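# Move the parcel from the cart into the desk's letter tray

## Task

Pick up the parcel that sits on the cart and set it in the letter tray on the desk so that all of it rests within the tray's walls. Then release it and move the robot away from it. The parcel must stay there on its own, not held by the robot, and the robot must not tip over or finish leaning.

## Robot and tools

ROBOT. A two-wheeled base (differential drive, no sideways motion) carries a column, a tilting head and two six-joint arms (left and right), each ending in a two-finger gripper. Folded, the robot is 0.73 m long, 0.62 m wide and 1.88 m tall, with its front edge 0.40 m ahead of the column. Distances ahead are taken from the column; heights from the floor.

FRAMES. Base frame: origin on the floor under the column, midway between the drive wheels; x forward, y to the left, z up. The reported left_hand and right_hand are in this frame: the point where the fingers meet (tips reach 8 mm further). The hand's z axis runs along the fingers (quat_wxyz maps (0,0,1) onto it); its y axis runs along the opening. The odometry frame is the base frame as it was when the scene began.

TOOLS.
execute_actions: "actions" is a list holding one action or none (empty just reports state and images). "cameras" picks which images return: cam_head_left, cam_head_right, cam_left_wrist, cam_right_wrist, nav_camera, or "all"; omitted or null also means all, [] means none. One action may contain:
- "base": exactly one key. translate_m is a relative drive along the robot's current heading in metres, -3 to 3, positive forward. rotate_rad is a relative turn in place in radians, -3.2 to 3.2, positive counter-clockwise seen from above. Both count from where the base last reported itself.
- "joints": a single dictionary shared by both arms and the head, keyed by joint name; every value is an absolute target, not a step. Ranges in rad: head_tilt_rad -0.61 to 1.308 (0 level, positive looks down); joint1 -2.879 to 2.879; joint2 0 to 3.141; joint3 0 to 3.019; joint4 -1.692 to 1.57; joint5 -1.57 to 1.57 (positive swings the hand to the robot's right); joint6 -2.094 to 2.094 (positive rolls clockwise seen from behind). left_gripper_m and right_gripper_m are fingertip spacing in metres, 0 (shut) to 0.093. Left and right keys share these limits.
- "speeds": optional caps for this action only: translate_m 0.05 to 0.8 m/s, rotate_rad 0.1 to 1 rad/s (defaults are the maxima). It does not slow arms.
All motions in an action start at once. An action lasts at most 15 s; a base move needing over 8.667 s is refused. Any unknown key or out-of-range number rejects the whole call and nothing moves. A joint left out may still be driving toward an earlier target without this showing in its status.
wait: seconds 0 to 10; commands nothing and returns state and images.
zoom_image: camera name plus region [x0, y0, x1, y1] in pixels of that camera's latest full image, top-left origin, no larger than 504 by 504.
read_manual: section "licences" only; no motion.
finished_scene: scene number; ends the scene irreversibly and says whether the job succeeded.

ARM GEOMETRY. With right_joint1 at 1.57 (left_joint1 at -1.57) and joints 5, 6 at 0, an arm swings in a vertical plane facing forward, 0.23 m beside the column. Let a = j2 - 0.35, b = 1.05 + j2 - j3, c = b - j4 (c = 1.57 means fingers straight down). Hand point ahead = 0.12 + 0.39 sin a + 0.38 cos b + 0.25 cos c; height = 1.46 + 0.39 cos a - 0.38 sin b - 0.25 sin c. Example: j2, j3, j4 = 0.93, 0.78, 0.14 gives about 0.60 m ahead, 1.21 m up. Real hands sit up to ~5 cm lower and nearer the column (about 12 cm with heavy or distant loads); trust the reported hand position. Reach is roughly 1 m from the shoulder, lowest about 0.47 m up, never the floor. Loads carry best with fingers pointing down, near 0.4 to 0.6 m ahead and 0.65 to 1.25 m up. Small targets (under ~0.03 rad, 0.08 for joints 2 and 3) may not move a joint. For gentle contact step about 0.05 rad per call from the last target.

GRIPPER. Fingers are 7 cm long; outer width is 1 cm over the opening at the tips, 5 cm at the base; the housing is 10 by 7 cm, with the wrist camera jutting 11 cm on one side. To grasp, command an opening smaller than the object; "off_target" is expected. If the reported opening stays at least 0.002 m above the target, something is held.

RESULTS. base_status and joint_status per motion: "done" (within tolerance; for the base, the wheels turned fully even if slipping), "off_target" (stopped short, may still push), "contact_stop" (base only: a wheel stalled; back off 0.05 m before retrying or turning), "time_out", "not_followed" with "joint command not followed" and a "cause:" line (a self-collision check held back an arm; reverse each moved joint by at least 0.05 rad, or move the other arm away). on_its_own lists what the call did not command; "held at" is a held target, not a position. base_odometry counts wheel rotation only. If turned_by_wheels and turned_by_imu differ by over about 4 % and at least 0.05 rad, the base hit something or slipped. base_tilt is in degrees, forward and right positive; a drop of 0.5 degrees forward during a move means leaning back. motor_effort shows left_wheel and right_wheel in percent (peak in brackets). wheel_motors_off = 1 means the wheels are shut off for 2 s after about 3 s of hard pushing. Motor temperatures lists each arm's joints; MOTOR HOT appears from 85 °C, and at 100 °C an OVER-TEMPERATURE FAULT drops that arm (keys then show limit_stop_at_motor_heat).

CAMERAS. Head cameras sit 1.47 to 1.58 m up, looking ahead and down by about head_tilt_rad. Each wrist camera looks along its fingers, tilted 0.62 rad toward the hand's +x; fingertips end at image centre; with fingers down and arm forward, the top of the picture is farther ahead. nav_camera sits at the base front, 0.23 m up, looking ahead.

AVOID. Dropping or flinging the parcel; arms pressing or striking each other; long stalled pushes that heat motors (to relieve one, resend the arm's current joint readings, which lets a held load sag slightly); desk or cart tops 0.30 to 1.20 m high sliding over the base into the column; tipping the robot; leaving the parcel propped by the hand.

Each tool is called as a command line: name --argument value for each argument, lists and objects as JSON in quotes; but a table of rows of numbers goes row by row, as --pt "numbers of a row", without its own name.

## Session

execute_actions --actions '[]'

Scene clock: 0.00 s.
Motor temperatures (°C, as the motors report them): left_arm=[23 22 24 23 24 22] | right_arm=[24 24 23 26 23 22]
base_odometry: x=+0.000 y=+0.000 heading=+0.000 (m, m, rad; odometry frame)
turned_by_wheels: +0.000 (rad since the last result)
turned_by_imu: +0.000 (rad since the last result)
base_tilt: forward=+0.2 right=+0.0 (deg)
base_status: not commanded
joint_positions: head_tilt_rad=+0.883 left_joint1_rad=-1.562 left_joint2_rad=+0.898 left_joint3_rad=+0.397 left_joint4_rad=-0.896 left_joint5_rad=-0.021 left_joint6_rad=+0.094 left_gripper_m=+0.095 right_joint1_rad=+1.556 right_joint2_rad=+0.883 right_joint3_rad=+0.377 right_joint4_rad=-0.927 right_joint5_rad=-0.040 right_joint6_rad=+0.004 right_gripper_m=+0.094
joint_status: not commanded
wheel_motors_off: 0
motor_effort: left_wheel=+0 right_wheel=+0 (%)
left_hand: x=+0.1459 y=+0.2300 z=+1.2442 quat_wxyz=(+0.423, -0.043, -0.905, +0.008) (m; base frame)
right_hand: x=+0.1334 y=-0.2215 z=+1.2541 quat_wxyz=(+0.439, -0.017, -0.898, -0.013) (m; base frame)
pictures: cam_head_left, cam_head_right, cam_left_wrist, cam_right_wrist, nav_camera
camera_calibration (this result's frames):
cam_head_left: T_world_to_cam=[[-0.0140463, -0.999803, 0.0139936, 0.0256625], [-0.81643, 0.00338812, -0.577435, 0.938915], [0.577274, -0.0195356, -0.816317, 1.1678], [0, 0, 0, 1]] pos_world=[0.0927778, 0.04529, 1.4951]
cam_head_right: T_world_to_cam=[[-0.0199812, -0.999427, 0.0273335, -0.0681293], [-0.822008, 0.000859468, -0.569475, 0.927361], [0.569125, -0.0338471, -0.821554, 1.17205], [0, 0, 0, 1]] pos_world=[0.0938941, -0.0292167, 1.49287]
cam_left_wrist: T_world_to_cam=[[-0.0676425, -0.996009, 0.0582288, 0.16556], [-0.0562833, 0.0620789, 0.996483, -1.24273], [-0.996121, 0.0641273, -0.0602578, 0.326868], [0, 0, 0, 1]] pos_world=[0.266854, 0.221085, 1.24842]
cam_right_wrist: T_world_to_cam=[[-0.0270884, -0.999606, 0.00734704, -0.229181], [-0.0341936, 0.008272, 0.999381, -1.24555], [-0.999048, 0.0268204, -0.0344042, 0.303382], [0, 0, 0, 1]] pos_world=[0.254295, -0.226924, 1.2569]
Images, in order (width x height): cam_head_left 672x504, cam_head_right 672x504, cam_left_wrist 672x504, cam_right_wrist 672x504, nav_camera 672x504.

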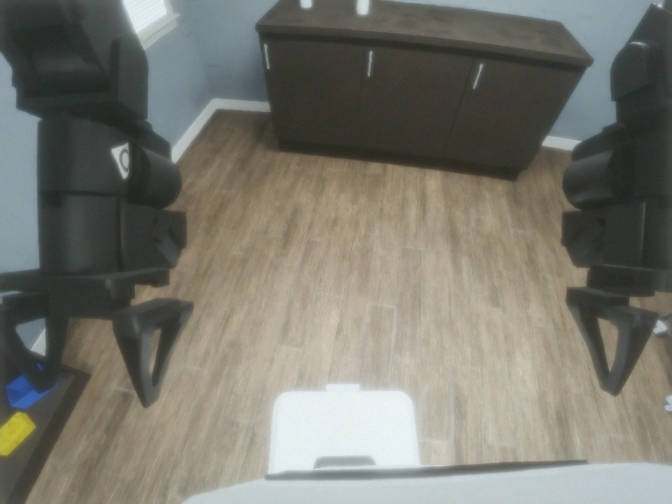

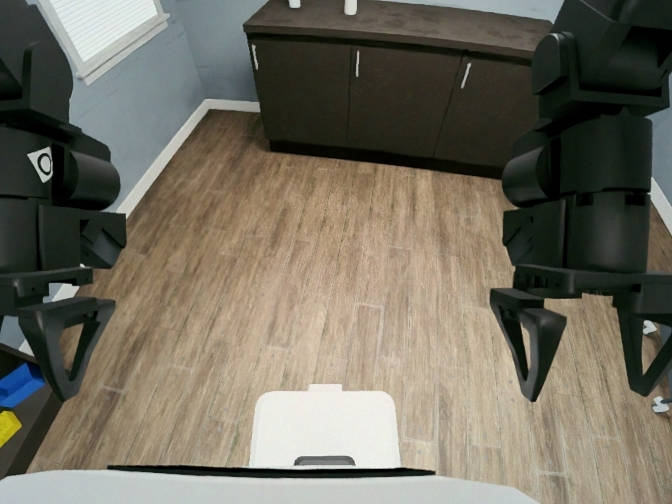

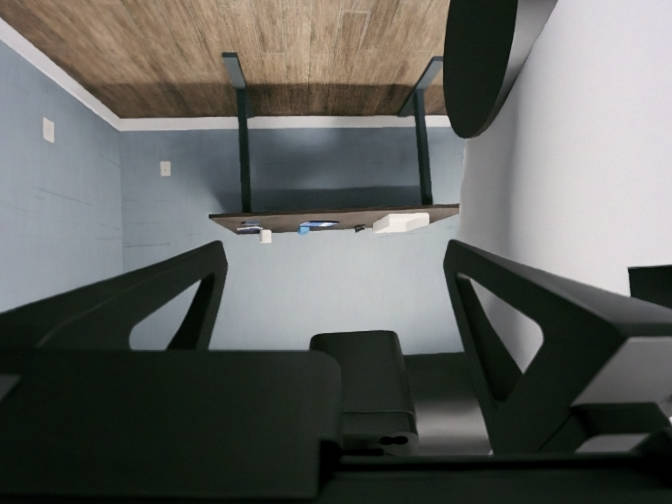

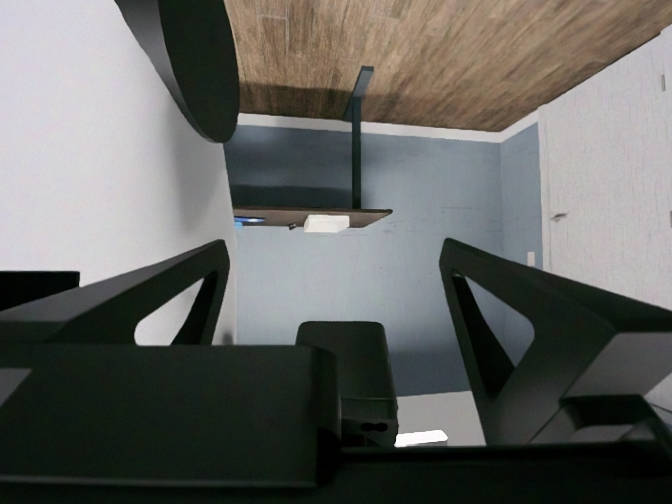

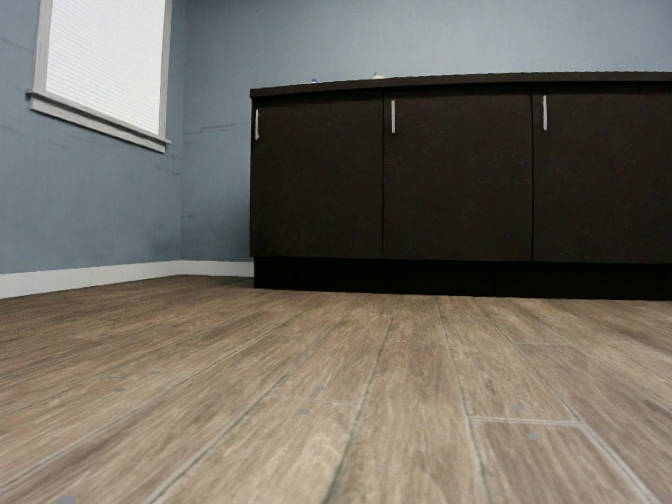

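Cart on the right, desk behind.

execute_actions --actions '[{"base":{"rotate_rad":-1.4},"joints":{"head_tilt_rad":0.6,"left_joint1_rad":-1.57,"left_joint2_rad":1.54,"left_joint3_rad":1.39,"left_joint4_rad":-0.37,"left_joint5_rad":0,"left_joint6_rad":0}}]' --cameras '["cam_head_left","cam_head_right","nav_camera"]'

Scene clock: 3.03 s.
Motor temperatures (°C, as the motors report them): left_arm=[23 23 24 23 24 22] | right_arm=[24 24 23 26 23 22]
base_odometry: x=+0.000 y=+0.000 heading=-1.399 (m, m, rad; odometry frame)
turned_by_wheels: -1.399 (rad since the last result)
turned_by_imu: -1.372 (rad since the last result)
base_tilt: forward=+0.3 right=+0.0 (deg)
base_status: done
joint_positions: head_tilt_rad=+0.618 left_joint1_rad=-1.563 left_joint2_rad=+1.537 left_joint3_rad=+1.391 left_joint4_rad=-0.371 left_joint5_rad=-0.001 left_joint6_rad=+0.012 left_gripper_m=+0.095 right_joint1_rad=+1.556 right_joint2_rad=+0.883 right_joint3_rad=+0.377 right_joint4_rad=-0.927 right_joint5_rad=-0.040 right_joint6_rad=+0.004 right_gripper_m=+0.094
joint_status: all done
wheel_motors_off: 0
motor_effort: left_wheel=+2(33) right_wheel=-3(41) (%)
left_hand: x=+0.6234 y=+0.2298 z=+0.9979 quat_wxyz=(-0.003, -0.004, -1.000, -0.004) (m; base frame)
right_hand: x=+0.1334 y=-0.2215 z=+1.2541 quat_wxyz=(+0.439, -0.017, -0.898, -0.013) (m; base frame)
pictures: cam_head_left, cam_head_right, nav_camera
camera_calibration (this result's frames):
cam_head_left: T_world_to_cam=[[-0.0172229, -0.999803, 0.00982302, 0.032244], [-0.636551, 0.00338812, -0.771227, 1.22836], [0.771042, -0.0195356, -0.636484, 0.881171], [0, 0, 0, 1]] pos_world=[0.10305, 0.04529, 1.50788]
cam_head_right: T_world_to_cam=[[-0.0264465, -0.999427, 0.0211411, -0.0582698], [-0.64402, 0.000859468, -0.765008, 1.21958], [0.764551, -0.0338471, -0.643674, 0.888343], [0, 0, 0, 1]] pos_world=[0.104711, -0.0292167, 1.50602]
Images, in order (width x height): cam_head_left 672x504, cam_head_right 672x504, nav_camera 672x504.

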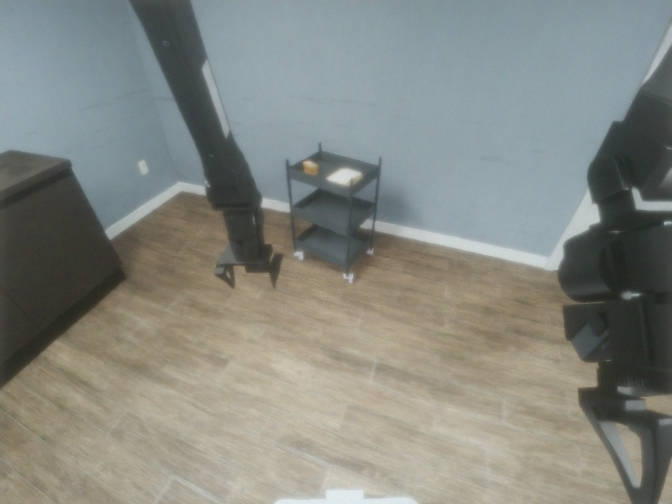

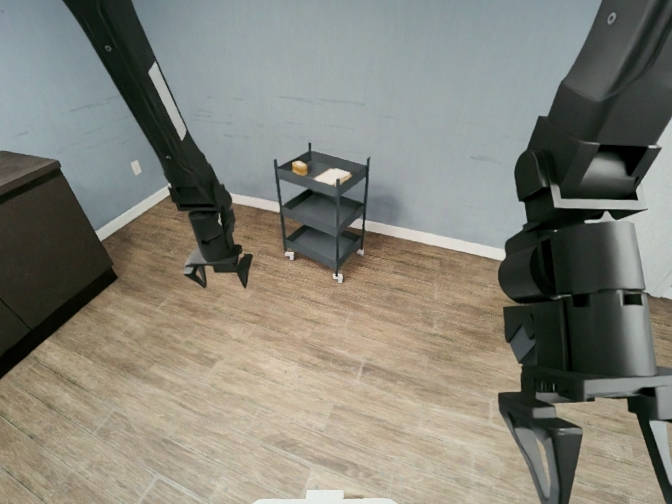

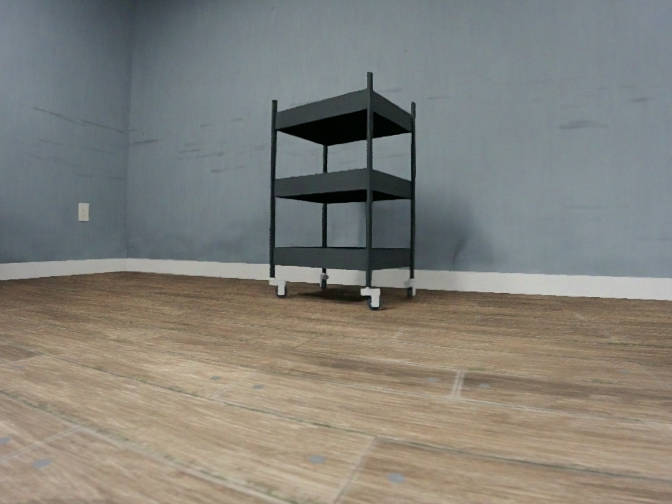

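zoom_image --camera "cam_head_left" --region '[270, 135, 390, 225]'

Region (270, 135, 390, 225) of cam_head_left's 672x504 image, scaled by 4.200, with more detail than that image has; it fills the top 378 rows of this view, and the rest is white.

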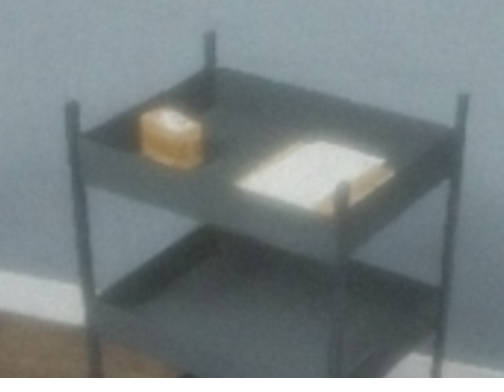

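execute_actions --actions '[{"base":{"rotate_rad":0.205},"joints":{"left_joint2_rad":0.9,"left_joint3_rad":0.42,"left_joint4_rad":-0.93,"right_joint1_rad":1.57,"right_joint2_rad":1.54,"right_joint3_rad":1.39,"right_joint4_rad":-0.37,"right_joint5_rad":0,"right_joint6_rad":-0.77}}]' --cameras '[]'

execute_actions --actions '[{"base":{"translate_m":1.2},"joints":{"head_tilt_rad":0.85}}]' --cameras '["cam_head_left","cam_head_right","nav_camera","cam_right_wrist"]'

Scene clock: 5.33 s.
Motor temperatures (°C, as the motors report them): left_arm=[23 23 24 23 24 22] | right_arm=[24 24 23 26 23 22]
base_odometry: x=+0.000 y=+0.000 heading=-1.195 (m, m, rad; odometry frame)
turned_by_wheels: +0.205 (rad since the last result)
turned_by_imu: +0.202 (rad since the last result)
base_tilt: forward=+0.2 right=+0.0 (deg)
base_status: done
joint_positions: head_tilt_rad=+0.618 left_joint1_rad=-1.565 left_joint2_rad=+0.902 left_joint3_rad=+0.418 left_joint4_rad=-0.925 left_joint5_rad=-0.001 left_joint6_rad=+0.012 left_gripper_m=+0.095 right_joint1_rad=+1.562 right_joint2_rad=+1.539 right_joint3_rad=+1.389 right_joint4_rad=-0.378 right_joint5_rad=-0.001 right_joint6_rad=-0.763 right_gripper_m=+0.094
joint_status: all done
wheel_motors_off: 0
motor_effort: left_wheel=-4(23) right_wheel=+4(28) (%)
left_hand: x=+0.1519 y=+0.2261 z=+1.2458 quat_wxyz=(+0.428, -0.003, -0.904, +0.000) (m; base frame)
right_hand: x=+0.6198 y=-0.2308 z=+0.9966 quat_wxyz=(+0.003, +0.370, -0.929, +0.002) (m; base frame)
pictures: none
No camera images: the call's "cameras" was empty. Leave "cameras" out to get every camera's image.

Scene clock: 8.77 s.
Motor temperatures (°C, as the motors report them): left_arm=[23 23 24 23 24 22] | right_arm=[24 25 23 26 23 22]
base_odometry: x=+0.440 y=-1.116 heading=-1.196 (m, m, rad; odometry frame)
turned_by_wheels: -0.001 (rad since the last result)
turned_by_imu: +0.002 (rad since the last result)
base_tilt: forward=+0.3 right=-0.1 (deg)
base_status: done
joint_positions: head_tilt_rad=+0.852 left_joint1_rad=-1.565 left_joint2_rad=+0.902 left_joint3_rad=+0.422 left_joint4_rad=-0.925 left_joint5_rad=-0.001 left_joint6_rad=+0.012 left_gripper_m=+0.095 right_joint1_rad=+1.562 right_joint2_rad=+1.539 right_joint3_rad=+1.387 right_joint4_rad=-0.378 right_joint5_rad=-0.001 right_joint6_rad=-0.763 right_gripper_m=+0.094
joint_status: all done
wheel_motors_off: 0
motor_effort: left_wheel=-1(40) right_wheel=+1(64) (%)
left_hand: x=+0.1542 y=+0.2261 z=+1.2451 quat_wxyz=(+0.426, -0.003, -0.905, +0.000) (m; base frame)
right_hand: x=+0.6188 y=-0.2308 z=+0.9966 quat_wxyz=(+0.004, +0.370, -0.929, +0.002) (m; base frame)
pictures: cam_head_left, cam_head_right, cam_right_wrist, nav_camera
camera_calibration (this result's frames):
cam_head_left: T_world_to_cam=[[-0.0144676, -0.999803, 0.0135576, 0.026355], [-0.798395, 0.00338812, -0.602125, 0.976037], [0.601961, -0.0195356, -0.798287, 1.1388], [0, 0, 0, 1]] pos_world=[0.0941305, 0.04529, 1.49643]
cam_head_right: T_world_to_cam=[[-0.0208075, -0.999427, 0.0267098, -0.0671275], [-0.804214, 0.000859468, -0.59434, 0.964763], [0.593976, -0.0338471, -0.80377, 1.14342], [0, 0, 0, 1]] pos_world=[0.0953144, -0.0292167, 1.49424]
cam_right_wrist: T_world_to_cam=[[0.685138, -0.728093, 0.0215881, -0.615724], [-0.595016, -0.542325, 0.593161, -0.346684], [-0.420169, -0.419242, -0.804794, 1.08627], [0, 0, 0, 1]] pos_world=[0.67199, -0.18091, 1.09315]
Images, in order (width x height): cam_head_left 672x504, cam_head_right 672x504, cam_right_wrist 672x504, nav_camera 672x504.

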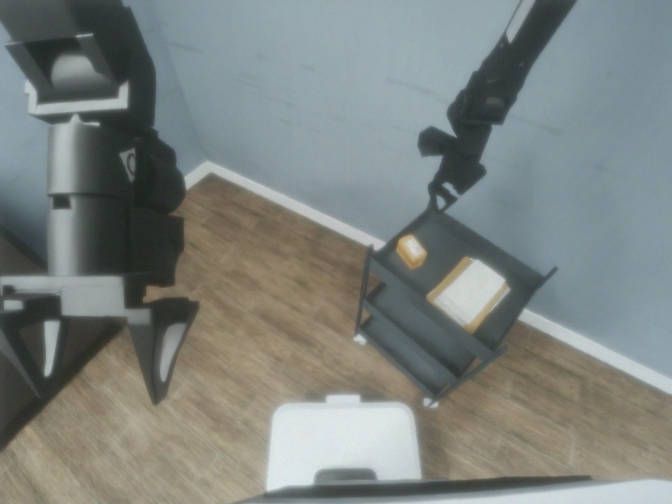

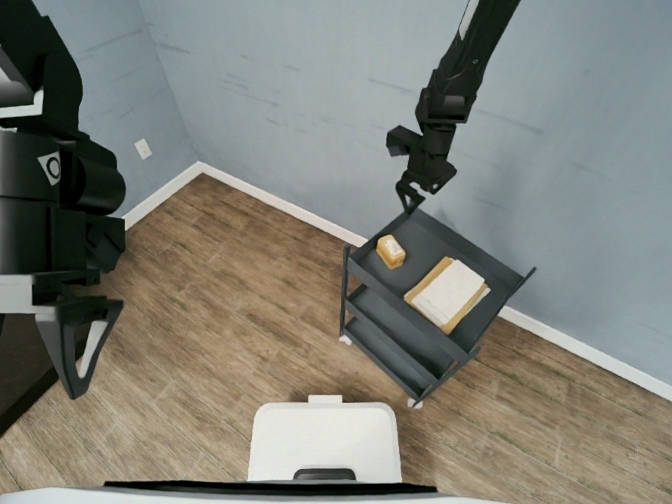

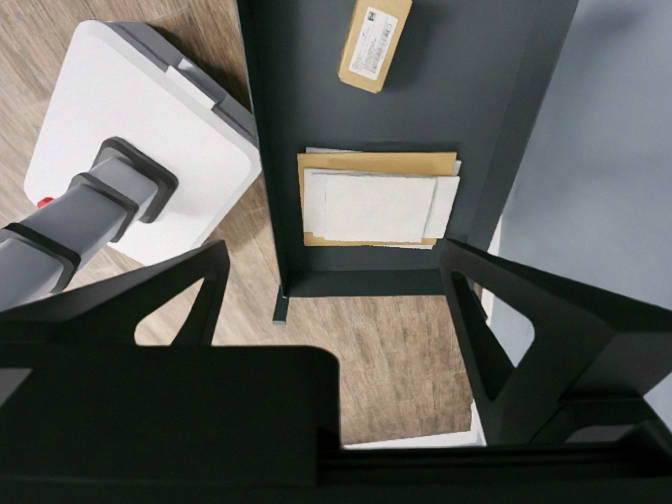

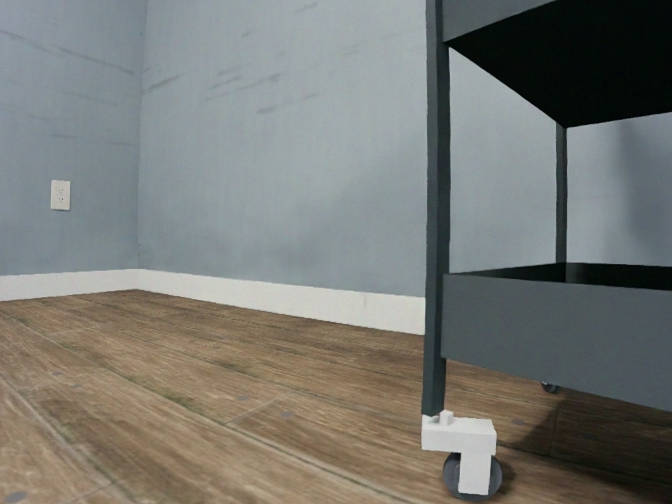

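execute_actions --actions '[{"base":{"translate_m":0.08},"joints":{"right_joint1_rad":1.59,"right_joint2_rad":1.946,"right_joint3_rad":1.747,"right_joint4_rad":-0.32,"right_joint6_rad":-0.45}}]' --cameras '["cam_head_right","cam_right_wrist"]'

Scene clock: 10.63 s.
Motor temperatures (°C, as the motors report them): left_arm=[23 23 24 23 24 22] | right_arm=[24 25 24 26 23 22]
base_odometry: x=+0.470 y=-1.191 heading=-1.197 (m, m, rad; odometry frame)
turned_by_wheels: -0.001 (rad since the last result)
turned_by_imu: -0.001 (rad since the last result)
base_tilt: forward=+0.3 right=+0.0 (deg)
base_status: done
joint_positions: head_tilt_rad=+0.852 left_joint1_rad=-1.565 left_joint2_rad=+0.902 left_joint3_rad=+0.423 left_joint4_rad=-0.925 left_joint5_rad=-0.001 left_joint6_rad=+0.012 left_gripper_m=+0.095 right_joint1_rad=+1.580 right_joint2_rad=+1.958 right_joint3_rad=+1.735 right_joint4_rad=-0.326 right_joint5_rad=-0.001 right_joint6_rad=-0.456 right_gripper_m=+0.094
joint_status: all done
wheel_motors_off: 0
motor_effort: left_wheel=+0(43) right_wheel=+1(43) (%)
left_hand: x=+0.1546 y=+0.2261 z=+1.2450 quat_wxyz=(+0.426, -0.003, -0.905, +0.000) (m; base frame)
right_hand: x=+0.6148 y=-0.2175 z=+0.8296 quat_wxyz=(+0.012, +0.228, -0.973, -0.008) (m; base frame)
pictures: cam_head_right, cam_right_wrist
camera_calibration (this result's frames):
cam_head_right: T_world_to_cam=[[-0.0208021, -0.999427, 0.026714, -0.0671343], [-0.804333, 0.000859468, -0.594178, 0.964519], [0.593814, -0.0338471, -0.80389, 1.14361], [0, 0, 0, 1]] pos_world=[0.0953051, -0.0292167, 1.49423]
cam_right_wrist: T_world_to_cam=[[0.441298, -0.89736, 0.0013191, -0.469756], [-0.716853, -0.351644, 0.602054, -0.133817], [-0.539795, -0.266631, -0.798454, 1.05728], [0, 0, 0, 1]] pos_world=[0.682092, -0.186692, 0.925378]
Images, in order (width x height): cam_head_right 672x504, cam_right_wrist 672x504.

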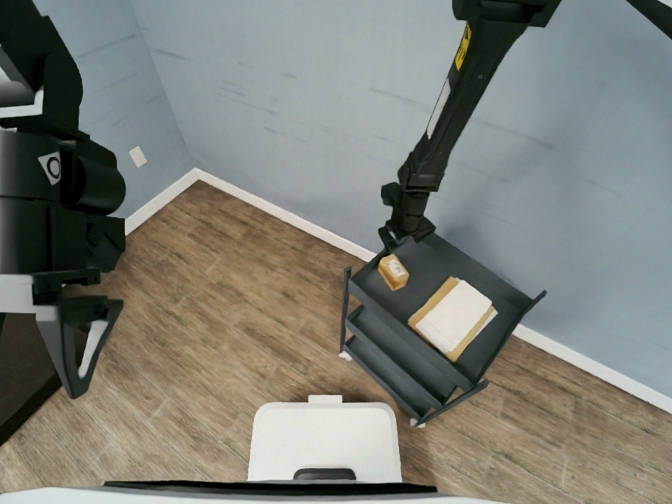

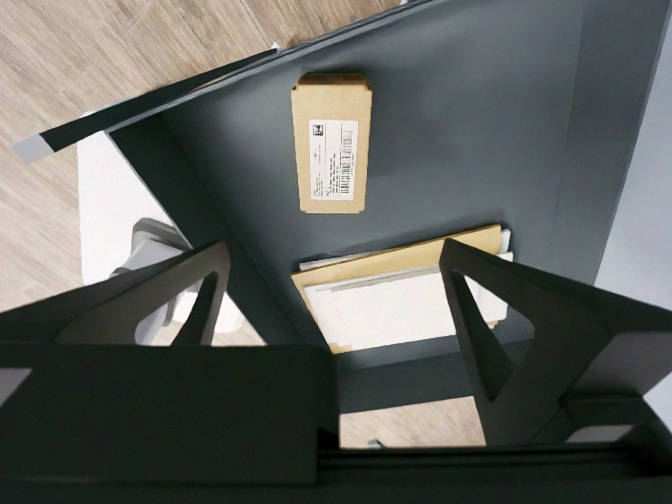

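execute_actions --actions '[{"joints":{"right_joint2_rad":2.326,"right_joint3_rad":2.23,"right_joint4_rad":-0.424,"right_gripper_m":0.08}}]' --cameras '["cam_head_right","cam_right_wrist"]'

Scene clock: 12.60 s.
Motor temperatures (°C, as the motors report them): left_arm=[23 23 24 23 24 22] | right_arm=[24 25 24 26 23 22]
base_odometry: x=+0.470 y=-1.191 heading=-1.197 (m, m, rad; odometry frame)
turned_by_wheels: +0.000 (rad since the last result)
turned_by_imu: +0.000 (rad since the last result)
base_tilt: forward=+0.3 right=+0.0 (deg)
base_status: not commanded
joint_positions: head_tilt_rad=+0.852 left_joint1_rad=-1.565 left_joint2_rad=+0.902 left_joint3_rad=+0.423 left_joint4_rad=-0.925 left_joint5_rad=-0.001 left_joint6_rad=+0.012 left_gripper_m=+0.095 right_joint1_rad=+1.580 right_joint2_rad=+2.330 right_joint3_rad=+2.214 right_joint4_rad=-0.415 right_joint5_rad=-0.001 right_joint6_rad=-0.456 right_gripper_m=+0.080
joint_status: all done
wheel_motors_off: 0
motor_effort: left_wheel=-2(1) right_wheel=+1(1) (%)
left_hand: x=+0.1546 y=+0.2261 z=+1.2450 quat_wxyz=(+0.426, -0.003, -0.905, +0.000) (m; base frame)
right_hand: x=+0.6254 y=-0.2164 z=+0.7050 quat_wxyz=(+0.003, +0.228, -0.974, -0.006) (m; base frame)
pictures: cam_head_right, cam_right_wrist
camera_calibration (this result's frames):
cam_head_right: T_world_to_cam=[[-0.0208021, -0.999427, 0.026714, -0.0671343], [-0.804333, 0.000859468, -0.594178, 0.964519], [0.593814, -0.0338471, -0.80389, 1.14361], [0, 0, 0, 1]] pos_world=[0.0953051, -0.0292167, 1.49423]
cam_right_wrist: T_world_to_cam=[[0.441064, -0.897427, 0.00931874, -0.478825], [-0.727808, -0.351587, 0.588797, -0.0346029], [-0.525126, -0.266479, -0.808227, 0.96161], [0, 0, 0, 1]] pos_world=[0.690975, -0.185628, 0.802036]
Images, in order (width x height): cam_head_right 672x504, cam_right_wrist 672x504.

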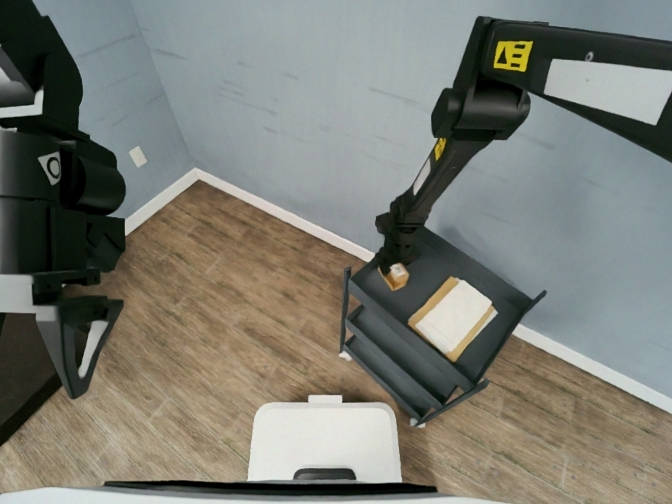

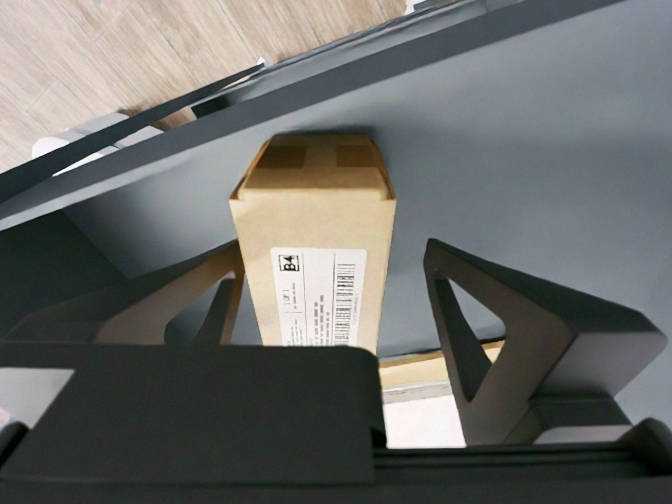

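execute_actions --actions '[{"joints":{"right_joint2_rad":2.365,"right_joint3_rad":2.25}}]' --cameras '["cam_right_wrist"]'

execute_actions --actions '[{"joints":{"right_gripper_m":0.03}}]' --cameras '["cam_right_wrist"]'

Scene clock: 13.67 s.
Motor temperatures (°C, as the motors report them): left_arm=[23 23 24 23 24 22] | right_arm=[24 25 24 26 23 22]
base_odometry: x=+0.470 y=-1.191 heading=-1.197 (m, m, rad; odometry frame)
turned_by_wheels: +0.000 (rad since the last result)
turned_by_imu: +0.000 (rad since the last result)
base_tilt: forward=+0.3 right=+0.0 (deg)
base_status: not commanded
joint_positions: head_tilt_rad=+0.852 left_joint1_rad=-1.565 left_joint2_rad=+0.902 left_joint3_rad=+0.423 left_joint4_rad=-0.925 left_joint5_rad=-0.001 left_joint6_rad=+0.012 left_gripper_m=+0.095 right_joint1_rad=+1.580 right_joint2_rad=+2.351 right_joint3_rad=+2.233 right_joint4_rad=-0.415 right_joint5_rad=-0.001 right_joint6_rad=-0.456 right_gripper_m=+0.080
joint_status: all done
wheel_motors_off: 0
motor_effort: left_wheel=+1(1) right_wheel=+1(2) (%)
left_hand: x=+0.1546 y=+0.2261 z=+1.2450 quat_wxyz=(+0.426, -0.003, -0.905, +0.000) (m; base frame)
right_hand: x=+0.6212 y=-0.2164 z=+0.6976 quat_wxyz=(+0.003, +0.228, -0.974, -0.006) (m; base frame)
pictures: cam_right_wrist
camera_calibration (this result's frames):
cam_right_wrist: T_world_to_cam=[[0.441089, -0.897422, 0.00865228, -0.476428], [-0.726905, -0.351592, 0.589909, -0.0345754], [-0.526355, -0.266492, -0.807423, 0.953609], [0, 0, 0, 1]] pos_world=[0.686951, -0.185584, 0.794484]
Images, in order (width x height): cam_right_wrist 672x504.

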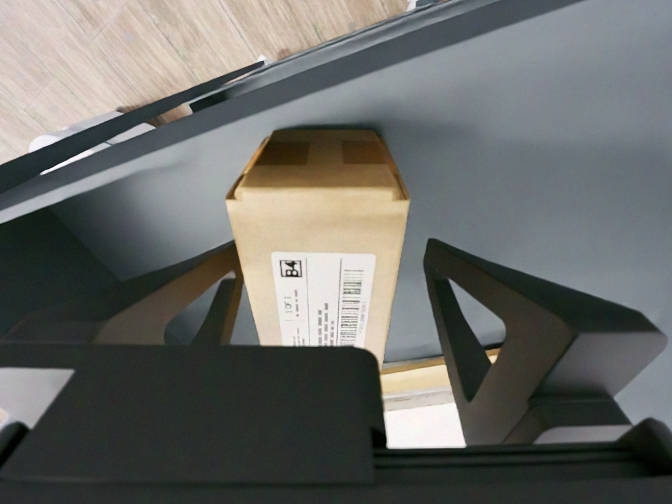

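Scene clock: 14.27 s.
Motor temperatures (°C, as the motors report them): left_arm=[23 23 24 23 24 22] | right_arm=[24 25 24 26 23 22]
base_odometry: x=+0.470 y=-1.191 heading=-1.197 (m, m, rad; odometry frame)
turned_by_wheels: +0.000 (rad since the last result)
turned_by_imu: +0.000 (rad since the last result)
base_tilt: forward=+0.3 right=+0.0 (deg)
base_status: not commanded
joint_positions: head_tilt_rad=+0.852 left_joint1_rad=-1.565 left_joint2_rad=+0.902 left_joint3_rad=+0.423 left_joint4_rad=-0.925 left_joint5_rad=-0.001 left_joint6_rad=+0.012 left_gripper_m=+0.095 right_joint1_rad=+1.580 right_joint2_rad=+2.351 right_joint3_rad=+2.233 right_joint4_rad=-0.415 right_joint5_rad=-0.001 right_joint6_rad=-0.456 right_gripper_m=+0.049
joint_status: right_gripper_m off_target (ended at +0.049, target +0.030)
wheel_motors_off: 0
motor_effort: left_wheel=-2(1) right_wheel=+1(1) (%)
left_hand: x=+0.1546 y=+0.2261 z=+1.2450 quat_wxyz=(+0.426, -0.003, -0.905, +0.000) (m; base frame)
right_hand: x=+0.6210 y=-0.2164 z=+0.6974 quat_wxyz=(+0.004, +0.228, -0.974, -0.006) (m; base frame)
pictures: cam_right_wrist
camera_calibration (this result's frames):
cam_right_wrist: T_world_to_cam=[[0.440753, -0.897588, 0.00848741, -0.476011], [-0.726811, -0.351313, 0.590191, -0.0348687], [-0.526767, -0.266297, -0.807219, 0.953459], [0, 0, 0, 1]] pos_world=[0.686711, -0.185608, 0.794269]
Images, in order (width x height): cam_right_wrist 672x504.

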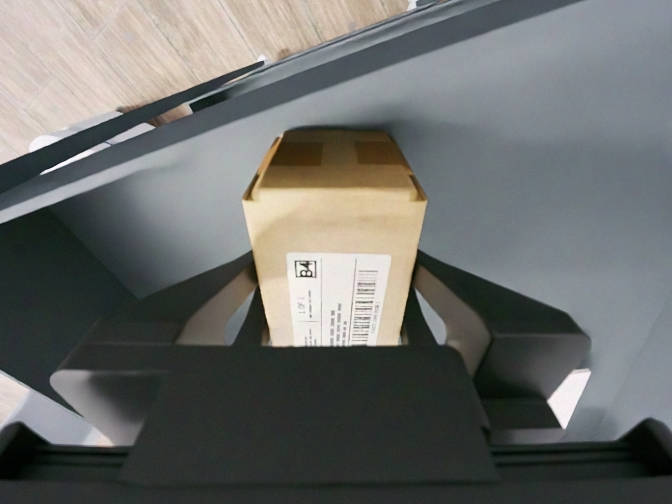

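execute_actions --actions '[{"joints":{"right_joint2_rad":1.54,"right_joint3_rad":1.39,"right_joint4_rad":-0.37}}]' --cameras '["cam_right_wrist"]'

execute_actions --actions '[{"base":{"translate_m":-0.5},"joints":{"head_tilt_rad":0.45,"right_joint1_rad":1.57,"right_joint2_rad":1.06,"right_joint3_rad":1.175,"right_joint4_rad":-0.635,"right_joint6_rad":0}}]' --cameras '[]'

execute_actions --actions '[{"base":{"rotate_rad":-2.187}}]' --cameras '["cam_head_left","cam_head_right","nav_camera"]'

Scene clock: 16.83 s.
Motor temperatures (°C, as the motors report them): left_arm=[23 23 24 23 24 22] | right_arm=[24 26 24 26 23 22]
base_odometry: x=+0.470 y=-1.191 heading=-1.197 (m, m, rad; odometry frame)
turned_by_wheels: +0.000 (rad since the last result)
turned_by_imu: +0.000 (rad since the last result)
base_tilt: forward=+0.2 right=-0.1 (deg)
base_status: not commanded
joint_positions: head_tilt_rad=+0.852 left_joint1_rad=-1.565 left_joint2_rad=+0.902 left_joint3_rad=+0.423 left_joint4_rad=-0.925 left_joint5_rad=-0.001 left_joint6_rad=+0.012 left_gripper_m=+0.095 right_joint1_rad=+1.580 right_joint2_rad=+1.548 right_joint3_rad=+1.384 right_joint4_rad=-0.377 right_joint5_rad=-0.001 right_joint6_rad=-0.456 right_gripper_m=+0.049
joint_status: all done
wheel_motors_off: 0
motor_effort: left_wheel=+0(1) right_wheel=+0(3) (%)
left_hand: x=+0.1546 y=+0.2261 z=+1.2450 quat_wxyz=(+0.426, -0.003, -0.905, +0.000) (m; base frame)
right_hand: x=+0.6129 y=-0.2188 z=+0.9918 quat_wxyz=(+0.007, +0.228, -0.974, -0.007) (m; base frame)
pictures: cam_right_wrist
camera_calibration (this result's frames):
cam_right_wrist: T_world_to_cam=[[0.440857, -0.897562, 0.00532369, -0.474122], [-0.722493, -0.351336, 0.595455, -0.223175], [-0.532587, -0.266357, -0.803371, 1.18594], [0, 0, 0, 1]] pos_world=[0.679396, -0.188079, 1.08817]
Images, in order (width x height): cam_right_wrist 672x504.

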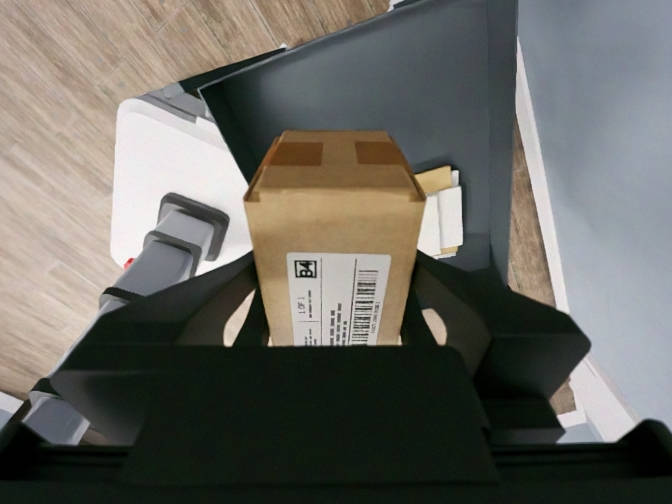

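Scene clock: 19.43 s.
Motor temperatures (°C, as the motors report them): left_arm=[23 23 24 23 24 22] | right_arm=[24 26 24 26 23 22]
base_odometry: x=+0.287 y=-0.725 heading=-1.198 (m, m, rad; odometry frame)
turned_by_wheels: -0.002 (rad since the last result)
turned_by_imu: -0.002 (rad since the last result)
base_tilt: forward=+0.2 right=+0.0 (deg)
base_status: done
joint_positions: head_tilt_rad=+0.468 left_joint1_rad=-1.565 left_joint2_rad=+0.902 left_joint3_rad=+0.420 left_joint4_rad=-0.925 left_joint5_rad=-0.001 left_joint6_rad=+0.012 left_gripper_m=+0.095 right_joint1_rad=+1.580 right_joint2_rad=+1.057 right_joint3_rad=+1.165 right_joint4_rad=-0.625 right_joint5_rad=-0.001 right_joint6_rad=-0.007 right_gripper_m=+0.049
joint_status: all done
wheel_motors_off: 0
motor_effort: left_wheel=+0(40) right_wheel=+1(48) (%)
left_hand: x=+0.1531 y=+0.2261 z=+1.2454 quat_wxyz=(+0.427, -0.003, -0.904, +0.000) (m; base frame)
right_hand: x=+0.6019 y=-0.2208 z=+1.1934 quat_wxyz=(-0.003, +0.006, -1.000, -0.005) (m; base frame)
pictures: none
No camera images: the call's "cameras" was empty. Leave "cameras" out to get every camera's image.

Scene clock: 22.93 s.
Motor temperatures (°C, as the motors report them): left_arm=[23 23 24 23 24 22] | right_arm=[24 26 24 26 23 22]
base_odometry: x=+0.287 y=-0.725 heading=+2.899 (m, m, rad; odometry frame)
turned_by_wheels: -2.186 (rad since the last result)
turned_by_imu: -2.144 (rad since the last result)
base_tilt: forward=+0.2 right=-0.1 (deg)
base_status: done
joint_positions: head_tilt_rad=+0.468 left_joint1_rad=-1.565 left_joint2_rad=+0.902 left_joint3_rad=+0.421 left_joint4_rad=-0.925 left_joint5_rad=-0.001 left_joint6_rad=+0.012 left_gripper_m=+0.095 right_joint1_rad=+1.577 right_joint2_rad=+1.057 right_joint3_rad=+1.165 right_joint4_rad=-0.625 right_joint5_rad=-0.001 right_joint6_rad=-0.007 right_gripper_m=+0.049
joint_status: not commanded
wheel_motors_off: 0
motor_effort: left_wheel=+3(39) right_wheel=-3(37) (%)
left_hand: x=+0.1535 y=+0.2261 z=+1.2453 quat_wxyz=(+0.427, -0.003, -0.904, +0.000) (m; base frame)
right_hand: x=+0.6019 y=-0.2221 z=+1.1934 quat_wxyz=(-0.003, +0.005, -1.000, -0.003) (m; base frame)
pictures: cam_head_left, cam_head_right, nav_camera
camera_calibration (this result's frames):
cam_head_left: T_world_to_cam=[[-0.0184927, -0.999803, 0.0071511, 0.0364222], [-0.514715, 0.00338812, -0.857354, 1.35491], [0.857162, -0.0195356, -0.514677, 0.689282], [0, 0, 0, 1]] pos_world=[0.107239, 0.04529, 1.51613]
cam_head_right: T_world_to_cam=[[-0.0292977, -0.999427, 0.0169709, -0.051705], [-0.523027, 0.000859468, -0.852316, 1.34799], [0.851812, -0.0338471, -0.522752, 0.69776], [0, 0, 0, 1]] pos_world=[0.109157, -0.0292167, 1.51454]
Images, in order (width x height): cam_head_left 672x504, cam_head_right 672x504, nav_camera 672x504.

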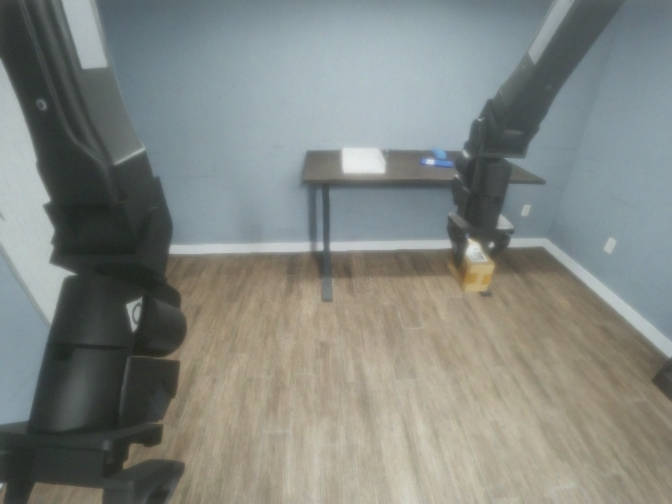

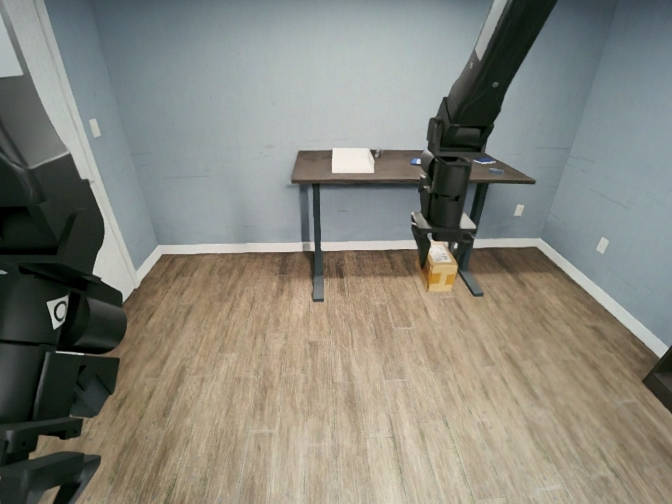

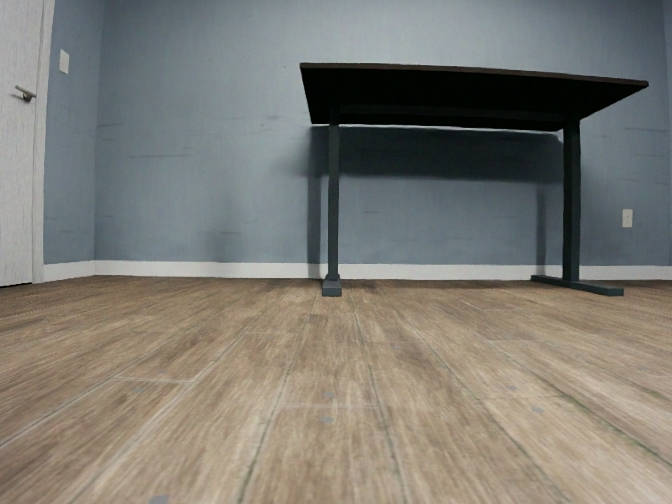

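execute_actions --actions '[{"base":{"translate_m":1.48},"joints":{"head_tilt_rad":0.8}}]' --cameras '["cam_head_left","cam_right_wrist"]'

Scene clock: 26.83 s.
Motor temperatures (°C, as the motors report them): left_arm=[23 23 24 23 24 22] | right_arm=[24 26 24 26 23 22]
base_odometry: x=-1.149 y=-0.369 heading=+2.898 (m, m, rad; odometry frame)
turned_by_wheels: +0.000 (rad since the last result)
turned_by_imu: +0.003 (rad since the last result)
base_tilt: forward=+0.2 right=+0.0 (deg)
base_status: done
joint_positions: head_tilt_rad=+0.803 left_joint1_rad=-1.565 left_joint2_rad=+0.902 left_joint3_rad=+0.422 left_joint4_rad=-0.925 left_joint5_rad=-0.001 left_joint6_rad=+0.012 left_gripper_m=+0.095 right_joint1_rad=+1.577 right_joint2_rad=+1.057 right_joint3_rad=+1.164 right_joint4_rad=-0.625 right_joint5_rad=-0.001 right_joint6_rad=-0.007 right_gripper_m=+0.049
joint_status: all done
wheel_motors_off: 0
motor_effort: left_wheel=+0(57) right_wheel=+0(47) (%)
left_hand: x=+0.1542 y=+0.2261 z=+1.2451 quat_wxyz=(+0.426, -0.003, -0.905, +0.000) (m; base frame)
right_hand: x=+0.6017 y=-0.2221 z=+1.1933 quat_wxyz=(-0.003, +0.005, -1.000, -0.003) (m; base frame)
pictures: cam_head_left, cam_right_wrist
camera_calibration (this result's frames):
cam_head_left: T_world_to_cam=[[-0.0151216, -0.999803, 0.012824, 0.0275174], [-0.767576, 0.00338812, -0.640949, 1.03429], [0.64078, -0.0195356, -0.767476, 1.08941], [0, 0, 0, 1]] pos_world=[0.0962355, 0.04529, 1.49867]
cam_right_wrist: T_world_to_cam=[[0.00570821, -0.999874, 0.0148094, -0.245399], [-0.813443, 0.00397079, 0.58163, -0.202306], [-0.581616, -0.0153667, -0.813318, 1.43813], [0, 0, 0, 1]] pos_world=[0.673278, -0.222466, 1.29096]
Images, in order (width x height): cam_head_left 672x504, cam_right_wrist 672x504.

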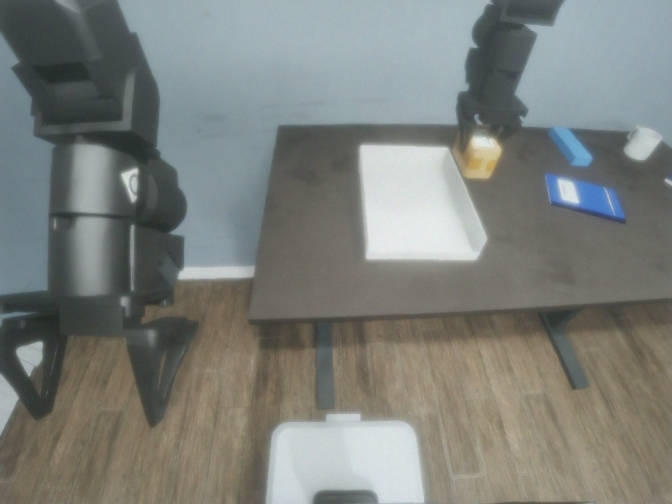

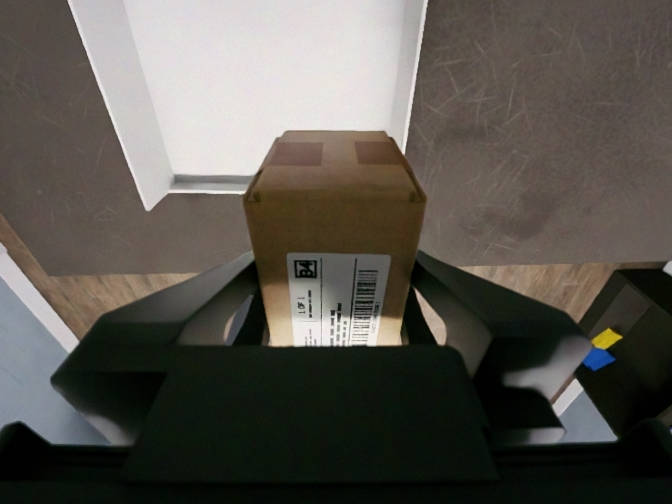

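execute_actions --actions '[{"joints":{"right_joint1_rad":1.69,"right_joint2_rad":1.522,"right_joint3_rad":1.588,"right_joint4_rad":-0.586,"right_joint5_rad":0.09,"right_joint6_rad":0.05}}]' --cameras '["cam_head_left","cam_right_wrist"]'

Scene clock: 29.27 s.
Motor temperatures (°C, as the motors report them): left_arm=[23 23 24 23 24 22] | right_arm=[24 26 25 26 23 22]
base_odometry: x=-1.149 y=-0.369 heading=+2.898 (m, m, rad; odometry frame)
turned_by_wheels: +0.000 (rad since the last result)
turned_by_imu: +0.000 (rad since the last result)
base_tilt: forward=+0.2 right=+0.0 (deg)
base_status: not commanded
joint_positions: head_tilt_rad=+0.803 left_joint1_rad=-1.565 left_joint2_rad=+0.902 left_joint3_rad=+0.422 left_joint4_rad=-0.925 left_joint5_rad=-0.001 left_joint6_rad=+0.012 left_gripper_m=+0.095 right_joint1_rad=+1.696 right_joint2_rad=+1.542 right_joint3_rad=+1.560 right_joint4_rad=-0.593 right_joint5_rad=+0.088 right_joint6_rad=+0.044 right_gripper_m=+0.049
joint_status: all done
wheel_motors_off: 0
motor_effort: left_wheel=+0(2) right_wheel=+1(0) (%)
left_hand: x=+0.1542 y=+0.2261 z=+1.2451 quat_wxyz=(+0.426, -0.003, -0.905, +0.000) (m; base frame)
right_hand: x=+0.6649 y=-0.1570 z=+1.0279 quat_wxyz=(+0.024, +0.012, -1.000, -0.009) (m; base frame)
pictures: cam_head_left, cam_right_wrist
camera_calibration (this result's frames):
cam_head_left: T_world_to_cam=[[-0.0151216, -0.999803, 0.012824, 0.0275174], [-0.767576, 0.00338812, -0.640949, 1.03429], [0.64078, -0.0195356, -0.767476, 1.08941], [0, 0, 0, 1]] pos_world=[0.0962355, 0.04529, 1.49867]
cam_right_wrist: T_world_to_cam=[[0.0204538, -0.999786, 0.00319598, -0.176089], [-0.780891, -0.0139793, 0.624511, -0.123503], [-0.624332, -0.0152693, -0.78101, 1.33656], [0, 0, 0, 1]] pos_world=[0.741617, -0.157369, 1.12156]
Images, in order (width x height): cam_head_left 672x504, cam_right_wrist 672x504.

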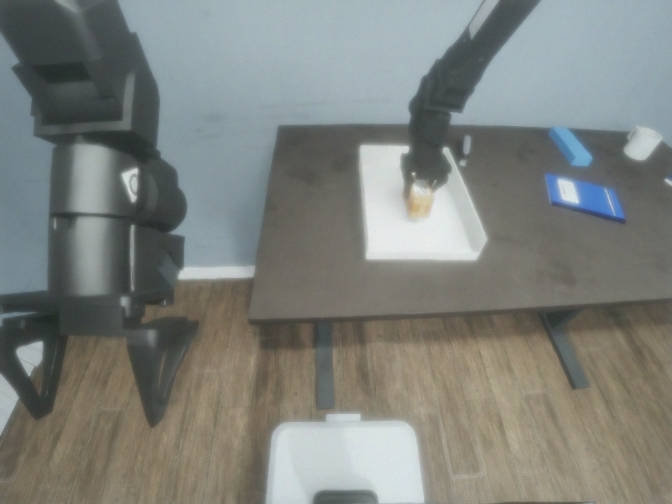

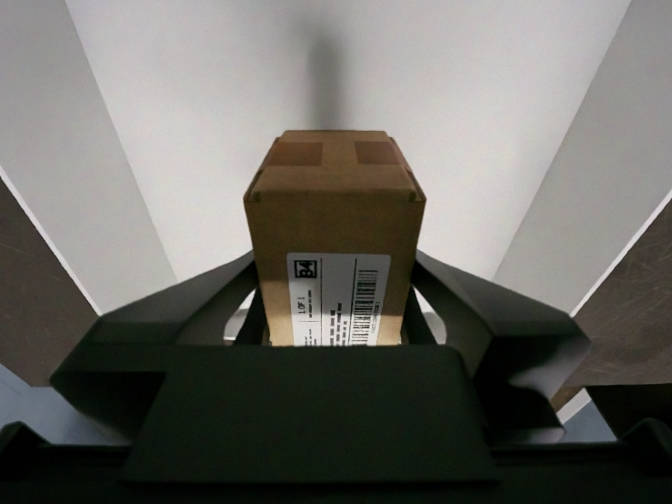

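execute_actions --actions '[{"joints":{"right_joint2_rad":1.62,"right_joint3_rad":1.65,"right_joint4_rad":-0.55}}]' --cameras '["cam_right_wrist"]'

execute_actions --actions '[{"joints":{"right_joint2_rad":1.66,"right_joint3_rad":1.69}}]' --cameras '["cam_right_wrist"]'

Scene clock: 30.33 s.
Motor temperatures (°C, as the motors report them): left_arm=[23 23 24 23 24 22] | right_arm=[24 27 25 26 23 22]
base_odometry: x=-1.149 y=-0.369 heading=+2.898 (m, m, rad; odometry frame)
turned_by_wheels: +0.000 (rad since the last result)
turned_by_imu: +0.000 (rad since the last result)
base_tilt: forward=+0.3 right=+0.0 (deg)
base_status: not commanded
joint_positions: head_tilt_rad=+0.803 left_joint1_rad=-1.565 left_joint2_rad=+0.902 left_joint3_rad=+0.422 left_joint4_rad=-0.925 left_joint5_rad=-0.001 left_joint6_rad=+0.012 left_gripper_m=+0.095 right_joint1_rad=+1.696 right_joint2_rad=+1.620 right_joint3_rad=+1.640 right_joint4_rad=-0.558 right_joint5_rad=+0.088 right_joint6_rad=+0.044 right_gripper_m=+0.049
joint_status: all done
wheel_motors_off: 0
motor_effort: left_wheel=+0(2) right_wheel=+0(1) (%)
left_hand: x=+0.1542 y=+0.2261 z=+1.2451 quat_wxyz=(+0.426, -0.003, -0.905, +0.000) (m; base frame)
right_hand: x=+0.6841 y=-0.1528 z=+0.9998 quat_wxyz=(+0.006, +0.010, -1.000, -0.010) (m; base frame)
pictures: cam_right_wrist
camera_calibration (this result's frames):
cam_right_wrist: T_world_to_cam=[[0.0164384, -0.999864, 0.00159068, -0.167765], [-0.802887, -0.0122518, 0.596005, -0.0470869], [-0.595905, -0.0110745, -0.802979, 1.32975], [0, 0, 0, 1]] pos_world=[0.757357, -0.153593, 1.09609]
Images, in order (width x height): cam_right_wrist 672x504.

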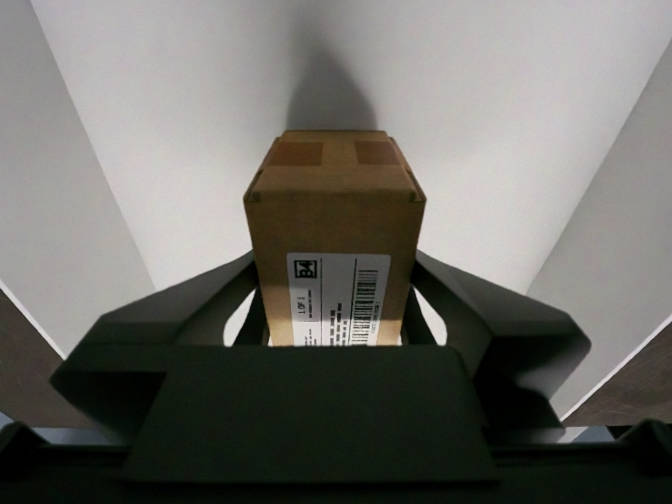

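Scene clock: 31.03 s.
Motor temperatures (°C, as the motors report them): left_arm=[23 23 24 23 24 22] | right_arm=[24 27 25 26 23 22]
base_odometry: x=-1.149 y=-0.369 heading=+2.898 (m, m, rad; odometry frame)
turned_by_wheels: +0.000 (rad since the last result)
turned_by_imu: +0.000 (rad since the last result)
base_tilt: forward=+0.2 right=+0.0 (deg)
base_status: not commanded
joint_positions: head_tilt_rad=+0.803 left_joint1_rad=-1.565 left_joint2_rad=+0.902 left_joint3_rad=+0.422 left_joint4_rad=-0.925 left_joint5_rad=-0.001 left_joint6_rad=+0.012 left_gripper_m=+0.095 right_joint1_rad=+1.696 right_joint2_rad=+1.650 right_joint3_rad=+1.668 right_joint4_rad=-0.558 right_joint5_rad=+0.089 right_joint6_rad=+0.044 right_gripper_m=+0.049
joint_status: all done
wheel_motors_off: 0
motor_effort: left_wheel=-1(1) right_wheel=+1(0) (%)
left_hand: x=+0.1542 y=+0.2261 z=+1.2451 quat_wxyz=(+0.426, -0.003, -0.905, +0.000) (m; base frame)
right_hand: x=+0.6863 y=-0.1515 z=+0.9885 quat_wxyz=(+0.007, +0.010, -1.000, -0.009) (m; base frame)
pictures: cam_right_wrist
camera_calibration (this result's frames):
cam_right_wrist: T_world_to_cam=[[0.0166156, -0.999859, 0.0024232, -0.167491], [-0.802011, -0.0118805, 0.597191, -0.0402749], [-0.597078, -0.0118661, -0.802095, 1.32192], [0, 0, 0, 1]] pos_world=[0.759774, -0.15226, 1.08477]
Images, in order (width x height): cam_right_wrist 672x504.

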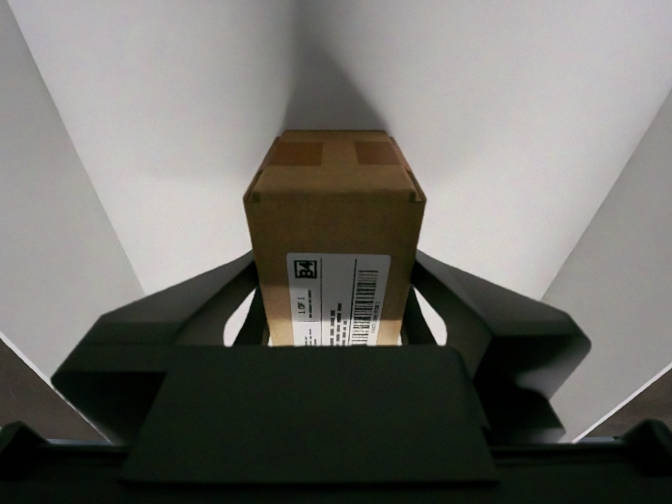

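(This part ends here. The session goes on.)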